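# Flip the upright steel cup mouth-down on the plate

## Task

Take the steel cup that currently sits with its opening facing up, invert it, and leave it standing with its opening facing down on the bench plate, with neither gripper still holding it at the end.

## Robot and tools

Robot: two arms, left_arm and right_arm, each ending in a parallel two-finger gripper. The fingers point along the gripper's own +z axis and close along its y axis. The reported end_effector_position is the spot between the finger pads, roughly 1 cm short of the fingertips.

World frame (used in all result lines): origin on the table surface midway between the arms, +z up, +x outward over the table, and left_arm sits toward +y. The arm names do not correspond to image sides. Printed hand positions may be slightly wrong, more so when an arm reaches far.

execute_actions(actions): actions is a list of up to 15 actions; each action is a table of up to 15 rows, each row lasting one control step of 1/30 s, so one action spans 15 steps (0.5 s). If a table has fewer rows, its final row is repeated for the remaining steps. Every row is a single flat list of 14 numbers, each between -1 and 1, covering both arms even if one stays still: dx, dy, dz, rx, ry, rz, opening for left_arm, then the same seven for right_arm. The first six are an offset, not a pose: a desired change from the gripper's measured pose at the beginning of that action, expressed in the gripper's own axes. Each row is relative to that starting pose, never to the previous row. For the first action in a call, the starting pose is the latest one reported in a result. Scale: 1.0 equals 0.6 m for dx, dy, dz and 180 degrees for the rotation vector (rx, ry, rz taken together). Opening is absolute, not an offset: +1 is fully open (0.094 m), -1 is shut. An empty list just returns the current state and images.

move(target, speed, blocking): target is one 14-number row in the same layout, units and gripper axes as above; its six motion values are offsets from the pose shown in the most recent result that contained one. Each gripper travels in a straight line toward its target; both arms finish at the same moment, between 0.5 and 10 s, and are cut off after 10 s. Rotation takes the shorter direction. speed is the per-arm top speed in m/s, 0.002 to 0.5 (default 0.25); turning is capped at twice that in rad/s. The opening is applied as the move starts. Paths do not avoid obstacles or the other arm, and grippers can lag, drift, or overshoot speed, especially with a nearly straight arm. Faster moves and targets set deeper past a contact press harder. blocking=false returns after 0.5 s while motion continues; until a result shows the move has ended, other moves and execute_actions are refused, so use wait or stop first. The result adds a move: line giving the ending (done, off_target, moving, held, fault) and which limits acted, plus each gripper's remaining distance. held ending = a check blocked the final step; limits=paced = the sent pose was clipped; limits=held = some steps were blocked, after which the arm may rush.

wait(seconds): 0 to 10; lets time pass with each arm holding its last command; returns early if a running move finishes. stop(): brakes a running move; it needs room to decelerate, and the fingers keep moving. zoom_image(camera, region): closer view of a camera's latest image; region [x0, y0, x1, y1] in pixels from the top-left, no larger than 504x504. Cameras: cam_head_left, cam_head_right, cam_high, cam_low (504x504) and cam_left_wrist, cam_right_wrist (616x616 fisheye). Calibration (K, distortion, T_world_to_cam) is supplied and may be off by a few degrees and millimetres. finished_scene(scene): ends the scene with the given number once the robot has held its last command; irreversible; it reports success and gives the next task.

Controller behaviour: every step, the commanded pose is limited to within 70 mm and 16 degrees of the measured pose, so long offsets need several actions; after an action, the arm continues only up to its last clipped pose. Position wins over orientation when both cannot be met. Elbows stop just before full extension. Hand target lines show where each gripper is now being driven. Arms tend to finish a centimetre or more low; repeated zero offsets let them sag. To hold an arm still, send in a reply's first call the offset back to the desired pose, then zeros, raising the aim if it still droops.

Result lines: a state line per arm with position (m) and quaternion wxyz; joint positions (last value = finger opening in m); joint torques (noisy, offset, not zero in free air); grip_measured on the command scale. To grasp, command about 0.03 below grip_measured for a firm hold, less for a gentle one; pad force tops out near 50 to 62 N. pose unreachable means the clearance check altered or blocked that arm's command. FAULT means an arm stopped. MOTOR HOT appears from 85 °C; at 100 °C the arm lets go and drops until it cools, so don't hold loads longer than needed. The robot holds its last command while you compose replies.

Avoid: knocking or placing anything off the table (fails the task), collisions or hard pressing between the arms, dropping or slamming the cup, hard pushes. Brief external tugs on held items or pushes on loose objects may occur. Release the cup (open the gripper and back away) before ending the scene.

Each tool is called after "Call:" as name([rows], argument=value, ...), one row to a line, values as JSON.

## Session

Call:
execute_actions(actions=[])

Scene clock: 0.00 s.
left_arm: end_effector_position=(+0.1491, +0.0284, +0.1406) grip_measured=+1.000 end_effector_quat_wxyz=(+0.472, +0.752, +0.254, -0.384) | right_arm: end_effector_position=(+0.3903, -0.3330, +0.3849) grip_measured=+1.000 end_effector_quat_wxyz=(+0.515, +0.575, +0.483, +0.414)
Joint positions: left_arm=[-0.591  0.979  0.257  0.074  1.125  1.162  0.094] | right_arm=[-0.066  0.657  0.66  -0.136  0.305  1.59   0.094]
Joint velocities: left_arm=[-0.005 -0.015  0.017 -0.022 -0.051 -0.037  0.   ] | right_arm=[ 0.015 -0.005  0.002 -0.027 -0.095 -0.037  0.   ]
Joint torques (N m, as the arm reports them, + toward a larger angle): no reading
Motor temperatures (°C, as the motors report them): left_arm=[25 26 23 25 24 26] | right_arm=[25 24 23 22 23 24]
Hand target (left_arm): +0.155, +0.023, +0.150; +0.481, +0.752, +0.246, -0.379
Hand target (right_arm): +0.391, -0.333, +0.402; +0.521, +0.569, +0.474, +0.424

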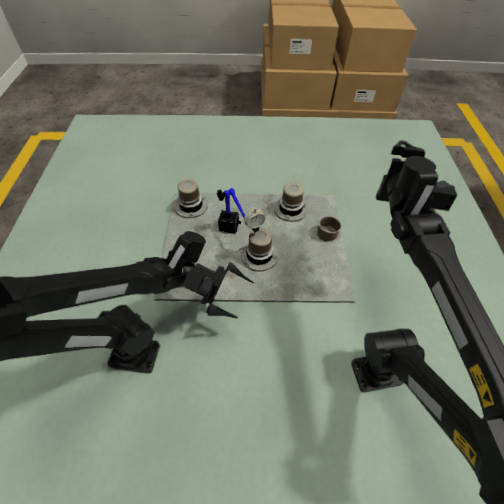

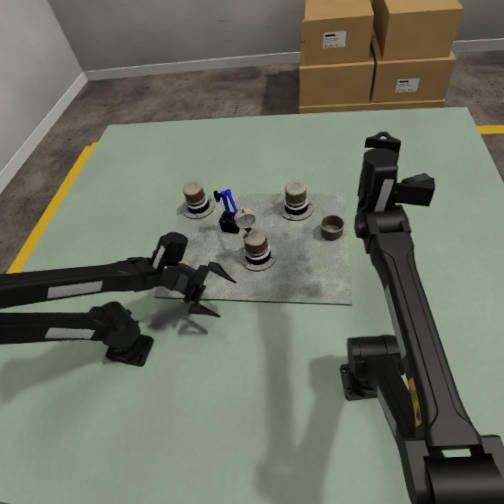

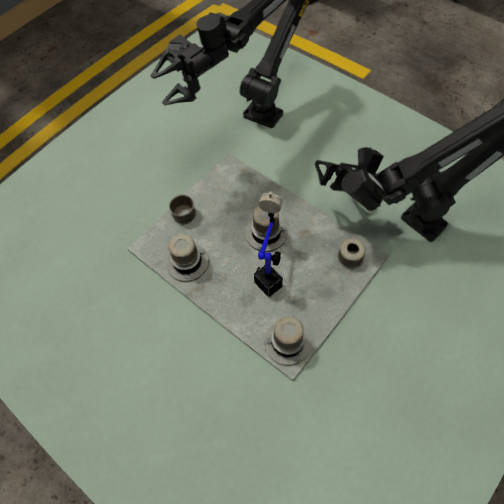

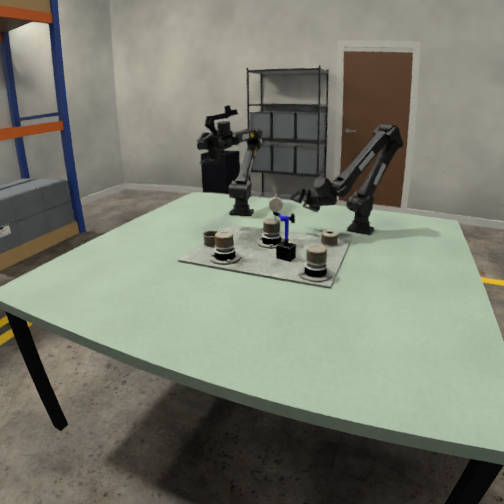

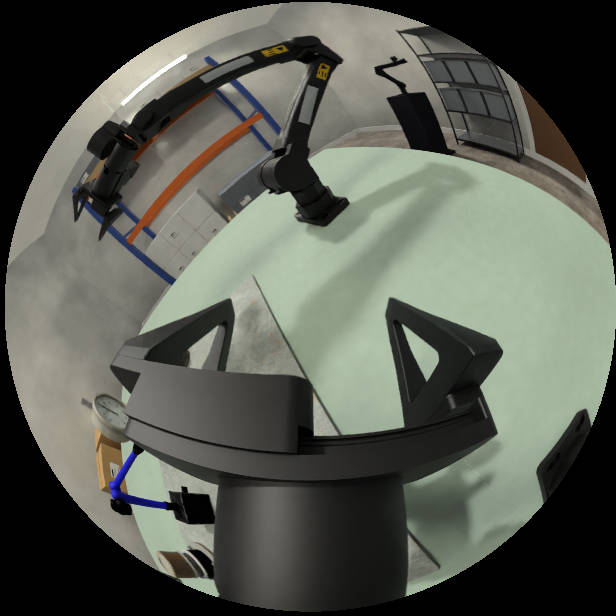

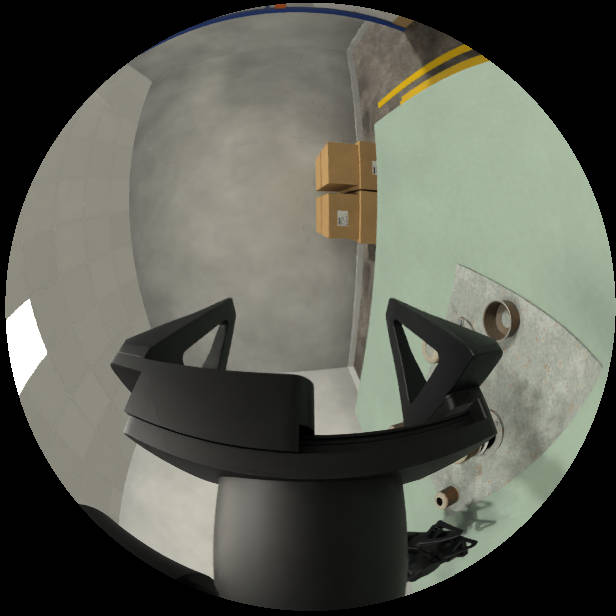

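Call:
zoom_image(camera="cam_high", region=[120, 150, 280, 310])

Call:
zoom_image(camera="cam_head_right", region=[260, 170, 380, 290])

Call:
zoom_image(camera="cam_low", region=[170, 200, 270, 280])

Region (120, 150, 280, 310) of cam_high's 504x504 image, scaled by 3.150, with more detail than that image has.

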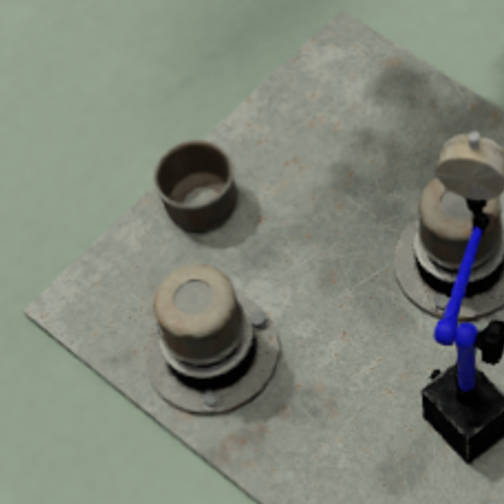

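Region (260, 170, 380, 290) of cam_head_right's 504x504 image, scaled by 4.200, with more detail than that image has.

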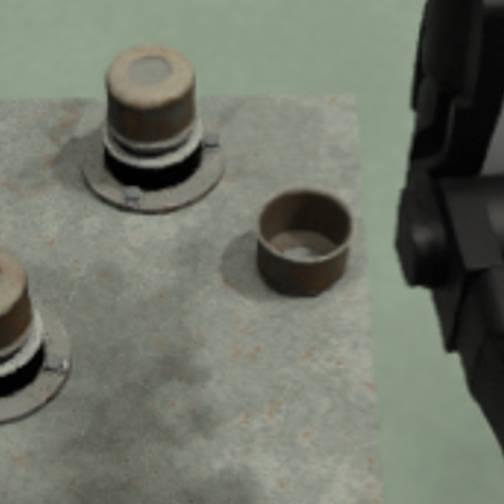

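Region (170, 200, 270, 280) of cam_low's 504x504 image, scaled by 5.040, with more detail than that image has; it fills the top 403 rows of this view, and the rest is white.

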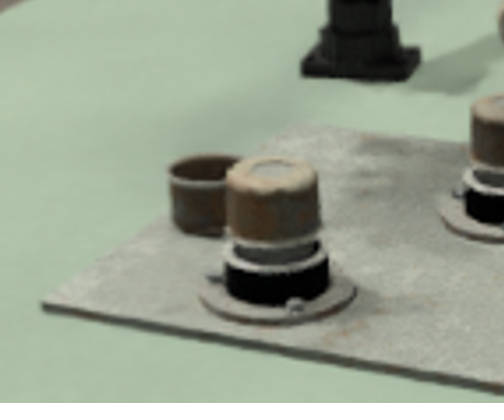

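Call:
move(target=[0,0,0,0,0,0,1,0.176,-0.373,0.143,0.457,0.049,-0.045,1], speed=0.3)

Scene clock: 27.73 s.
left_arm: end_effector_position=(+0.1491, +0.0284, +0.1406) grip_measured=+1.000 end_effector_quat_wxyz=(+0.472, +0.752, +0.254, -0.384) | right_arm: end_effector_position=(+0.4501, -0.2493, +0.1445) grip_measured=+1.000 end_effector_quat_wxyz=(-0.007, +0.707, +0.707, -0.007)
Joint positions: left_arm=[-0.591  0.979  0.257  0.074  1.125  1.162  0.094] | right_arm=[-0.012  1.578  1.263 -1.275 -0.004  1.737  0.094]
Joint velocities: left_arm=[-0.005 -0.015 -0.007  0.017  0.022 -0.007  0.   ] | right_arm=[-0.015 -0.005  0.017 -0.002 -0.081  0.007  0.   ]
Joint torques (N m, as the arm reports them, + toward a larger angle): left_arm=[ 2.31 -3.96  7.52  1.33  0.57 -0.04] | right_arm=[ -0.44 -13.48  11.92  -0.49   0.    -0.01]
Motor temperatures (°C, as the motors report them): left_arm=[25 26 25 25 25 26] | right_arm=[25 24 28 22 23 24]
Hand target (left_arm): +0.149, +0.028, +0.141; +0.472, +0.752, +0.254, -0.384
Hand target (right_arm): +0.464, -0.243, +0.155; -0.001, +0.705, +0.709, +0.004
Off the commanded pose (left_arm): 0.000 m, 0 deg.
Off the commanded pose (right_arm): 0.017 m, 1 deg.
move: off_target (right_arm)
camera_calibration (this result's frames):
cam_right_wrist: T_world_to_cam=[[-0.999795, -0.0109916, 0.0169842, 0.44469], [0.00125929, 0.804089, 0.594507, 0.118409], [-0.0201914, 0.594407, -0.803911, 0.40056], [0, 0, 0, 1]] pos_world=[0.452538, -0.328419, 0.244067]

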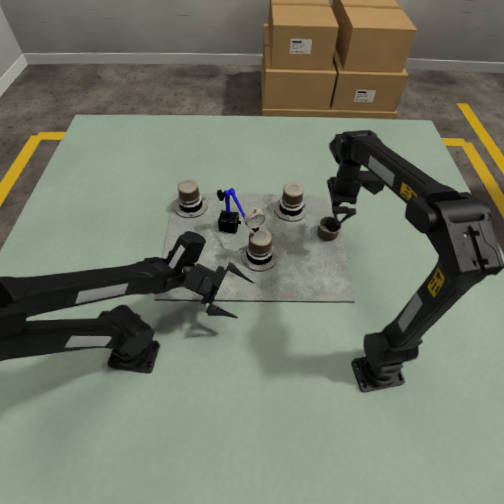

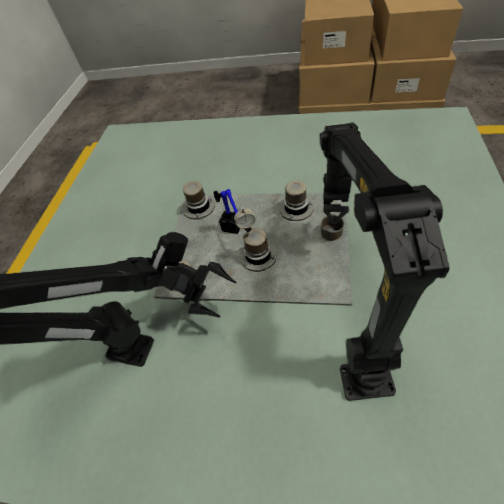

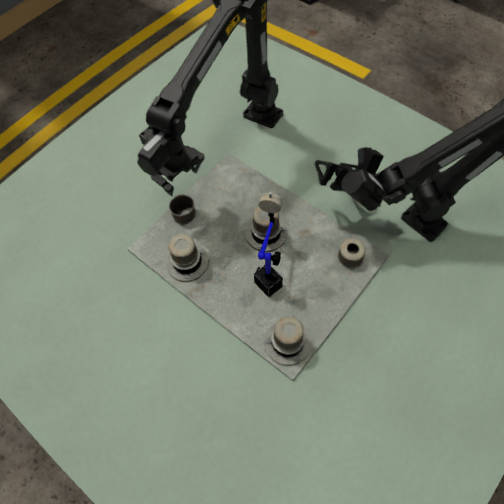

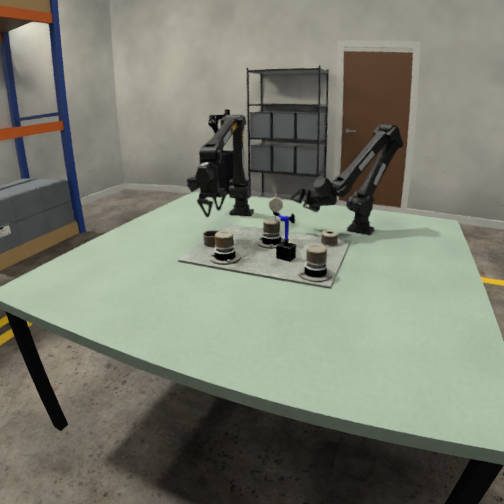

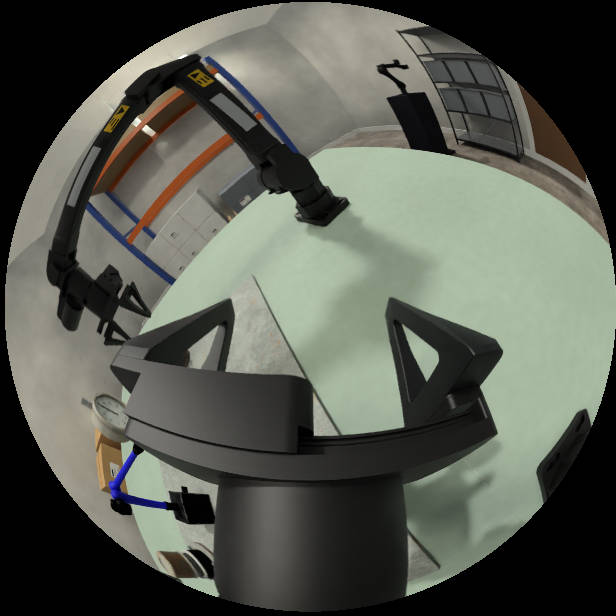

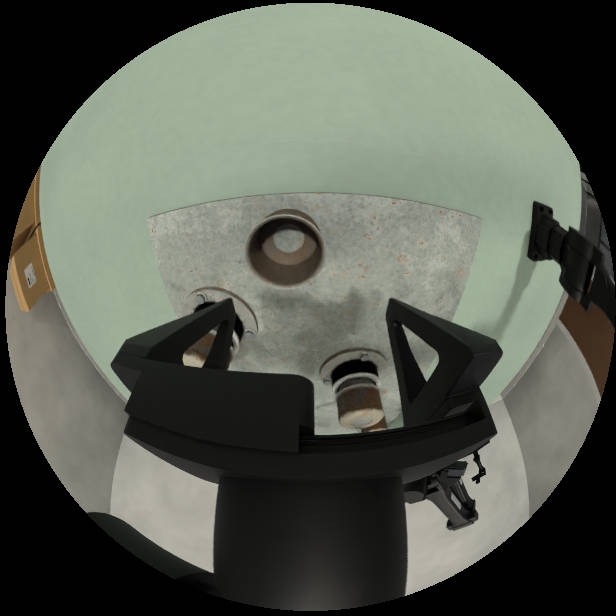

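Call:
move(target=[0,0,0,0,0,0,1,0,0.045,0.09,0,0,0,1], speed=0.15)

Scene clock: 34.23 s.
left_arm: end_effector_position=(+0.1491, +0.0284, +0.1406) grip_measured=+1.000 end_effector_quat_wxyz=(+0.472, +0.752, +0.254, -0.384) | right_arm: end_effector_position=(+0.4720, -0.2469, +0.0957) grip_measured=+1.000 end_effector_quat_wxyz=(-0.007, +0.708, +0.706, -0.006)
Joint positions: left_arm=[-0.591  0.979  0.257  0.074  1.125  1.162  0.094] | right_arm=[-0.015  1.677  1.25  -1.162 -0.004  1.737  0.094]
Joint velocities: left_arm=[ 0.005  0.005  0.012 -0.012 -0.022  0.051  0.   ] | right_arm=[-0.005 -0.015  0.012 -0.002 -0.022  0.007  0.   ]
Joint torques (N m, as the arm reports them, + toward a larger angle): left_arm=[ 2.3  -3.95  7.52  1.33  0.57 -0.05] | right_arm=[ -1.31 -14.71   8.51   0.35   0.1   -0.08]
Motor temperatures (°C, as the motors report them): left_arm=[25 26 25 25 25 26] | right_arm=[25 24 28 22 23 24]
Hand target (left_arm): +0.149, +0.028, +0.141; +0.472, +0.752, +0.254, -0.384
Hand target (right_arm): +0.476, -0.249, +0.091; -0.007, +0.707, +0.707, -0.007
Off the commanded pose (left_arm): 0.000 m, 0 deg.
Off the commanded pose (right_arm): 0.007 m, 0 deg.
move: done
camera_calibration (this result's frames):
cam_right_wrist: T_world_to_cam=[[-0.99984, -0.00832485, 0.0158538, 0.468228], [0.00273513, 0.803972, 0.594661, 0.144725], [-0.0176965, 0.594609, -0.80382, 0.3592], [0, 0, 0, 1]] pos_world=[0.474113, -0.326041, 0.195247]

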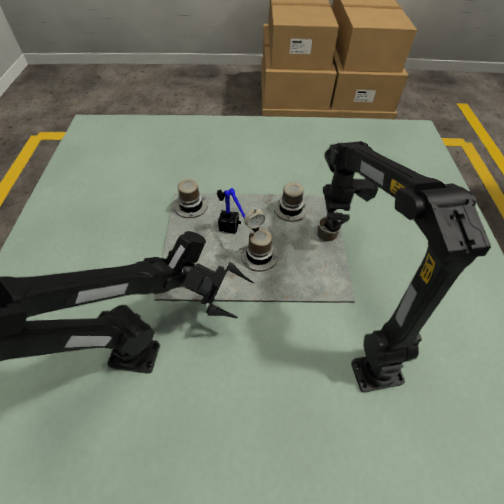

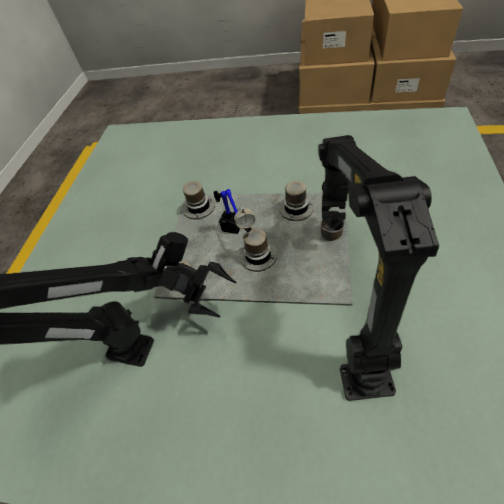

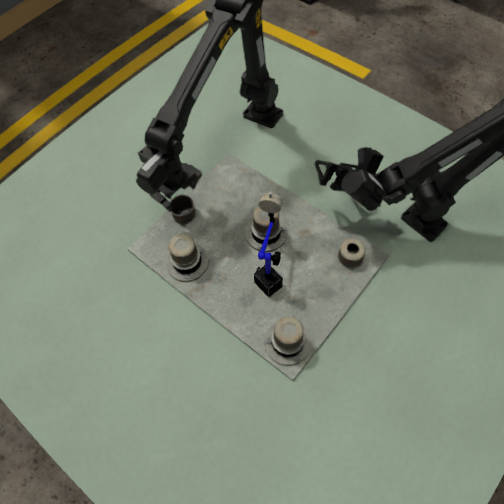

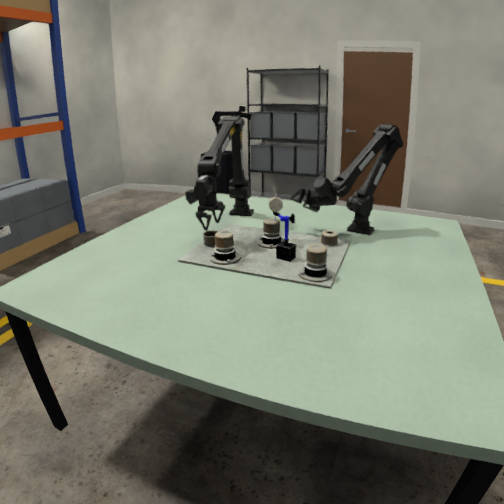

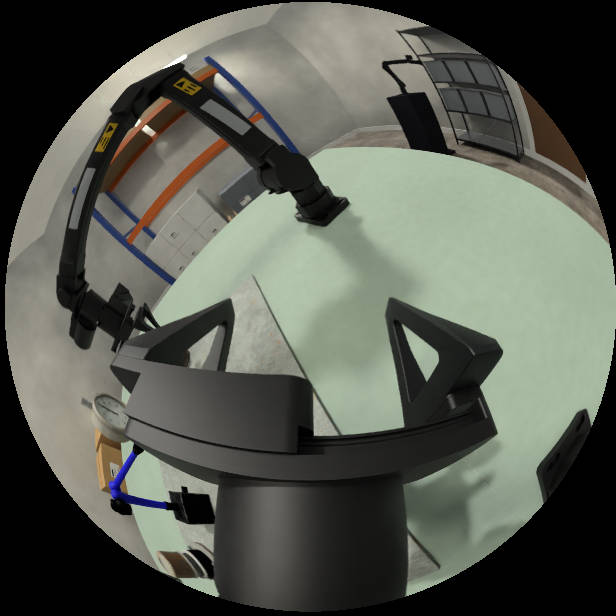

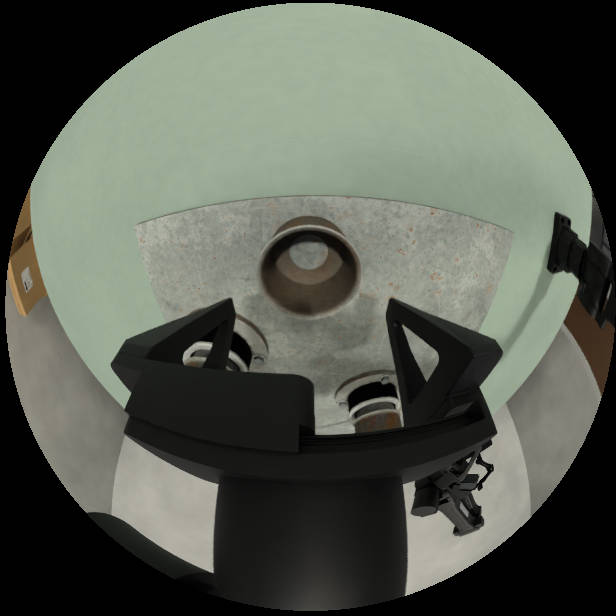

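Call:
move(target=[0,0,0,0,0,0,1,-0.01,0.003,0.097,0,0,0,1], speed=0.08)

Call:
move(target=[0,0,0,0,0,0,1,0,0,0,0,0,0,0.2])

Scene clock: 37.97 s.
left_arm: end_effector_position=(+0.1491, +0.0284, +0.1406) grip_measured=+1.000 end_effector_quat_wxyz=(+0.472, +0.752, +0.254, -0.384) | right_arm: end_effector_position=(+0.4709, -0.2500, +0.0478) grip_measured=+1.000 end_effector_quat_wxyz=(-0.003, +0.710, +0.704, -0.001)
Joint positions: left_arm=[-0.591  0.979  0.257  0.074  1.125  1.162  0.094] | right_arm=[-0.021  1.727  1.174 -1.025 -0.004  1.737  0.094]
Joint velocities: left_arm=[-0.015 -0.005  0.002 -0.017 -0.022  0.037  0.   ] | right_arm=[ 0.005 -0.015  0.007 -0.012 -0.037 -0.007  0.   ]
Joint torques (N m, as the arm reports them, + toward a larger angle): left_arm=[ 2.32 -3.97  7.51  1.33  0.57 -0.04] | right_arm=[ -1.27 -14.17   7.85   0.4    0.09  -0.11]
Motor temperatures (°C, as the motors report them): left_arm=[25 26 25 25 25 26] | right_arm=[25 24 28 22 23 24]
Hand target (left_arm): +0.149, +0.028, +0.141; +0.472, +0.752, +0.254, -0.384
Hand target (right_arm): +0.473, -0.253, +0.038; -0.007, +0.708, +0.706, -0.006
Off the commanded pose (left_arm): 0.000 m, 0 deg.
Off the commanded pose (right_arm): 0.011 m, 1 deg.
move: off_target (right_arm)
camera_calibration (this result's frames):
cam_right_wrist: T_world_to_cam=[[-0.999989, -0.00224072, 0.00417166, 0.470067], [0.000688244, 0.802833, 0.596203, 0.176326], [-0.00468507, 0.5962, -0.802823, 0.316703], [0, 0, 0, 1]] pos_world=[0.471425, -0.329326, 0.14717]

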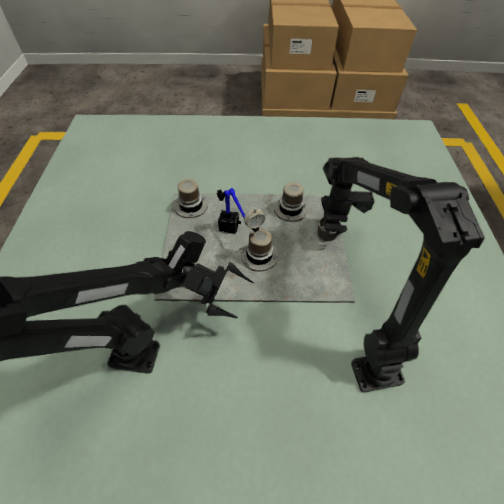

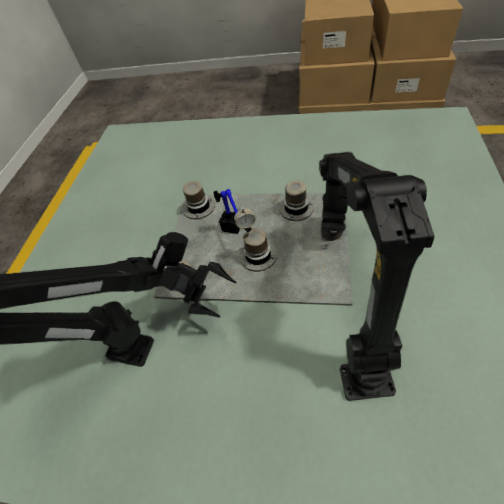

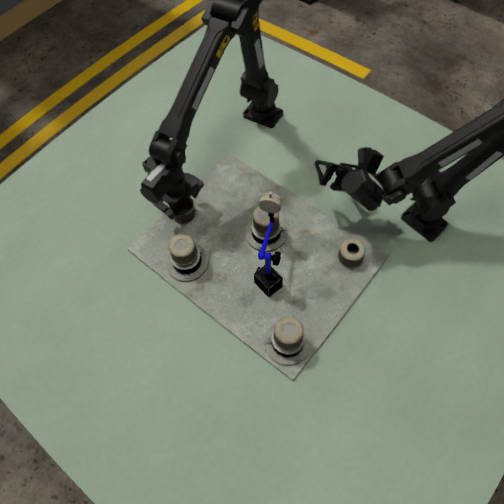

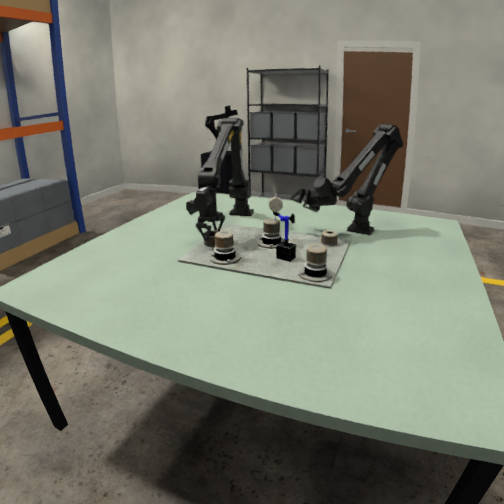

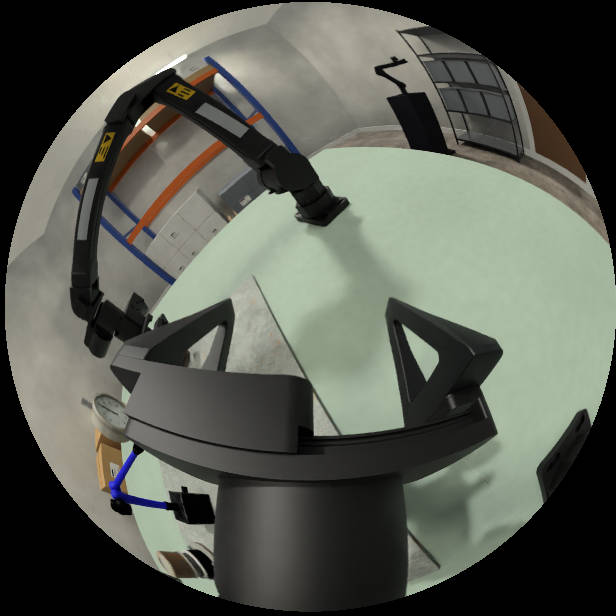

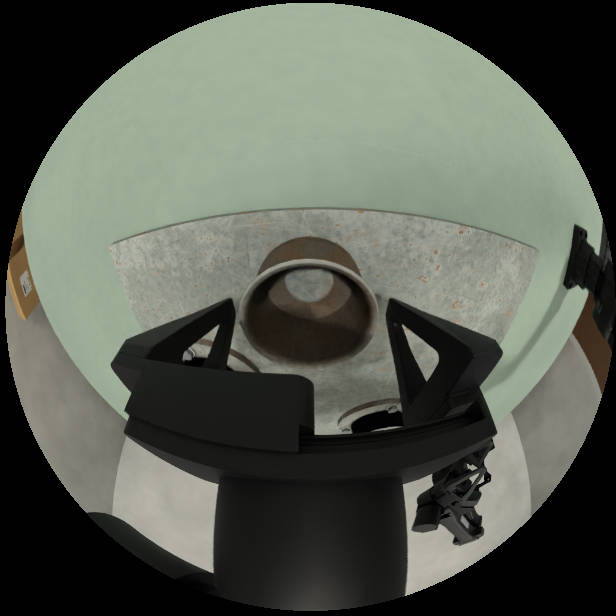

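Scene clock: 38.47 s.
left_arm: end_effector_position=(+0.1491, +0.0284, +0.1406) grip_measured=+1.000 end_effector_quat_wxyz=(+0.472, +0.752, +0.254, -0.384) | right_arm: end_effector_position=(+0.4711, -0.2501, +0.0478) grip_measured=+0.489 end_effector_quat_wxyz=(-0.003, +0.710, +0.704, -0.001)
Joint positions: left_arm=[-0.591  0.979  0.257  0.074  1.125  1.162  0.094] | right_arm=[-0.021  1.727  1.174 -1.024 -0.003  1.737  0.07 ]
Joint velocities: left_arm=[-0.015 -0.015  0.002 -0.012 -0.007  0.022  0.   ] | right_arm=[-0.015 -0.005 -0.017 -0.002  0.037  0.007  0.002]
Joint torques (N m, as the arm reports them, + toward a larger angle): left_arm=[ 2.35 -3.94  7.51  1.33  0.56 -0.04] | right_arm=[ -0.82 -16.45   7.6   -0.05   0.07  -0.01]
Motor temperatures (°C, as the motors report them): left_arm=[25 26 25 25 25 26] | right_arm=[25 24 28 22 23 24]
Hand target (left_arm): +0.149, +0.028, +0.141; +0.472, +0.752, +0.254, -0.384
Hand target (right_arm): +0.471, -0.250, +0.048; -0.003, +0.710, +0.704, -0.001
Off the commanded pose (left_arm): 0.000 m, 0 deg.
Off the commanded pose (right_arm): 0.000 m, 0 deg.
move: done
camera_calibration (this result's frames):
cam_right_wrist: T_world_to_cam=[[-0.999991, -0.00224264, 0.00367654, 0.470205], [0.000388525, 0.803246, 0.595647, 0.17669], [-0.00428899, 0.595643, -0.803238, 0.316466], [0, 0, 0, 1]] pos_world=[0.471489, -0.329371, 0.147224]

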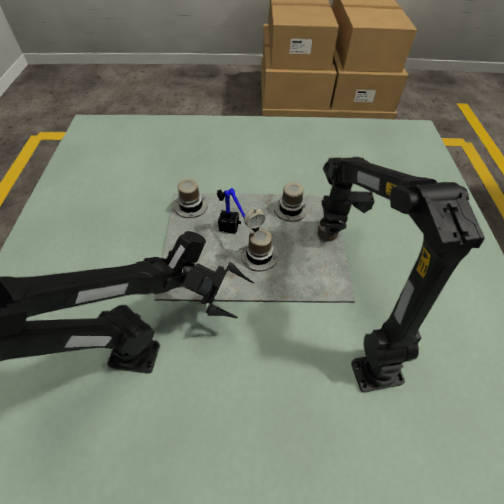

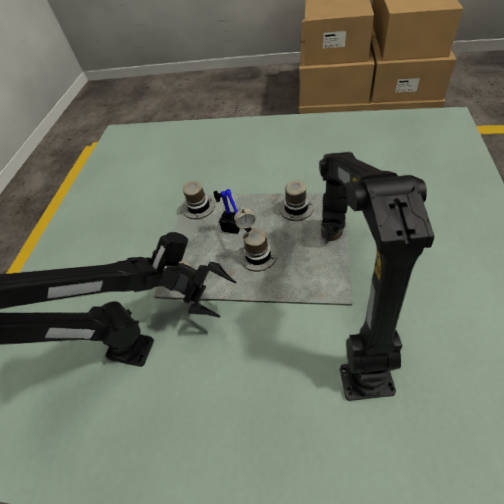

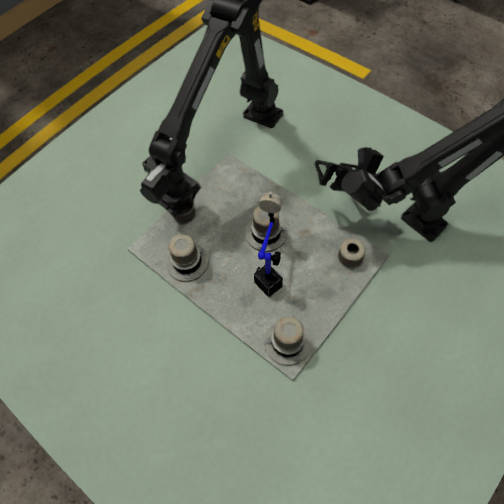

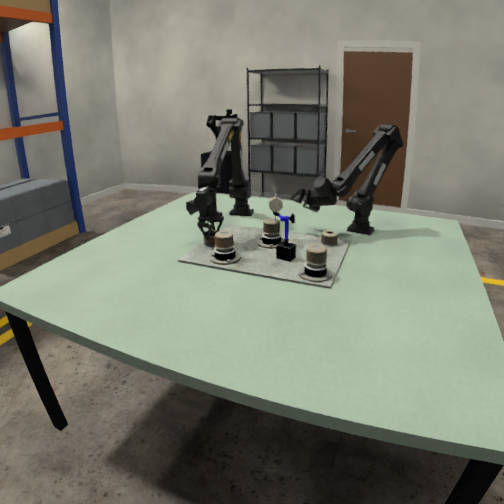

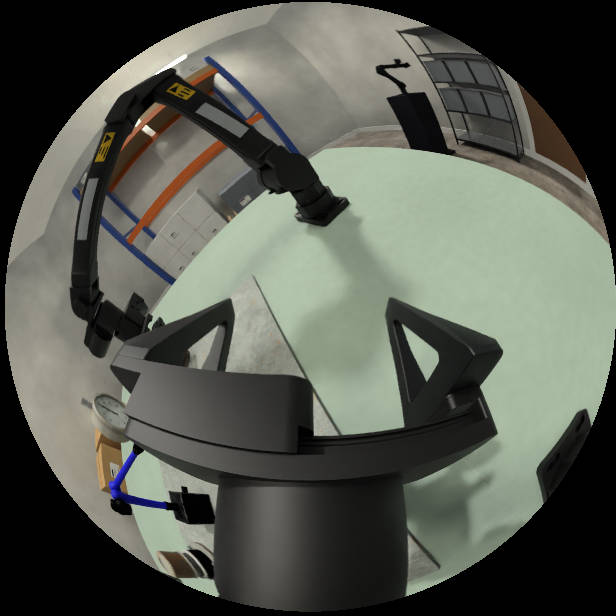

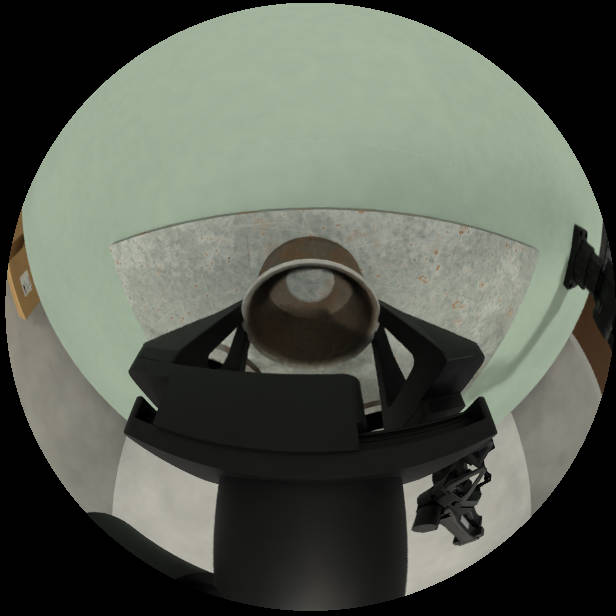

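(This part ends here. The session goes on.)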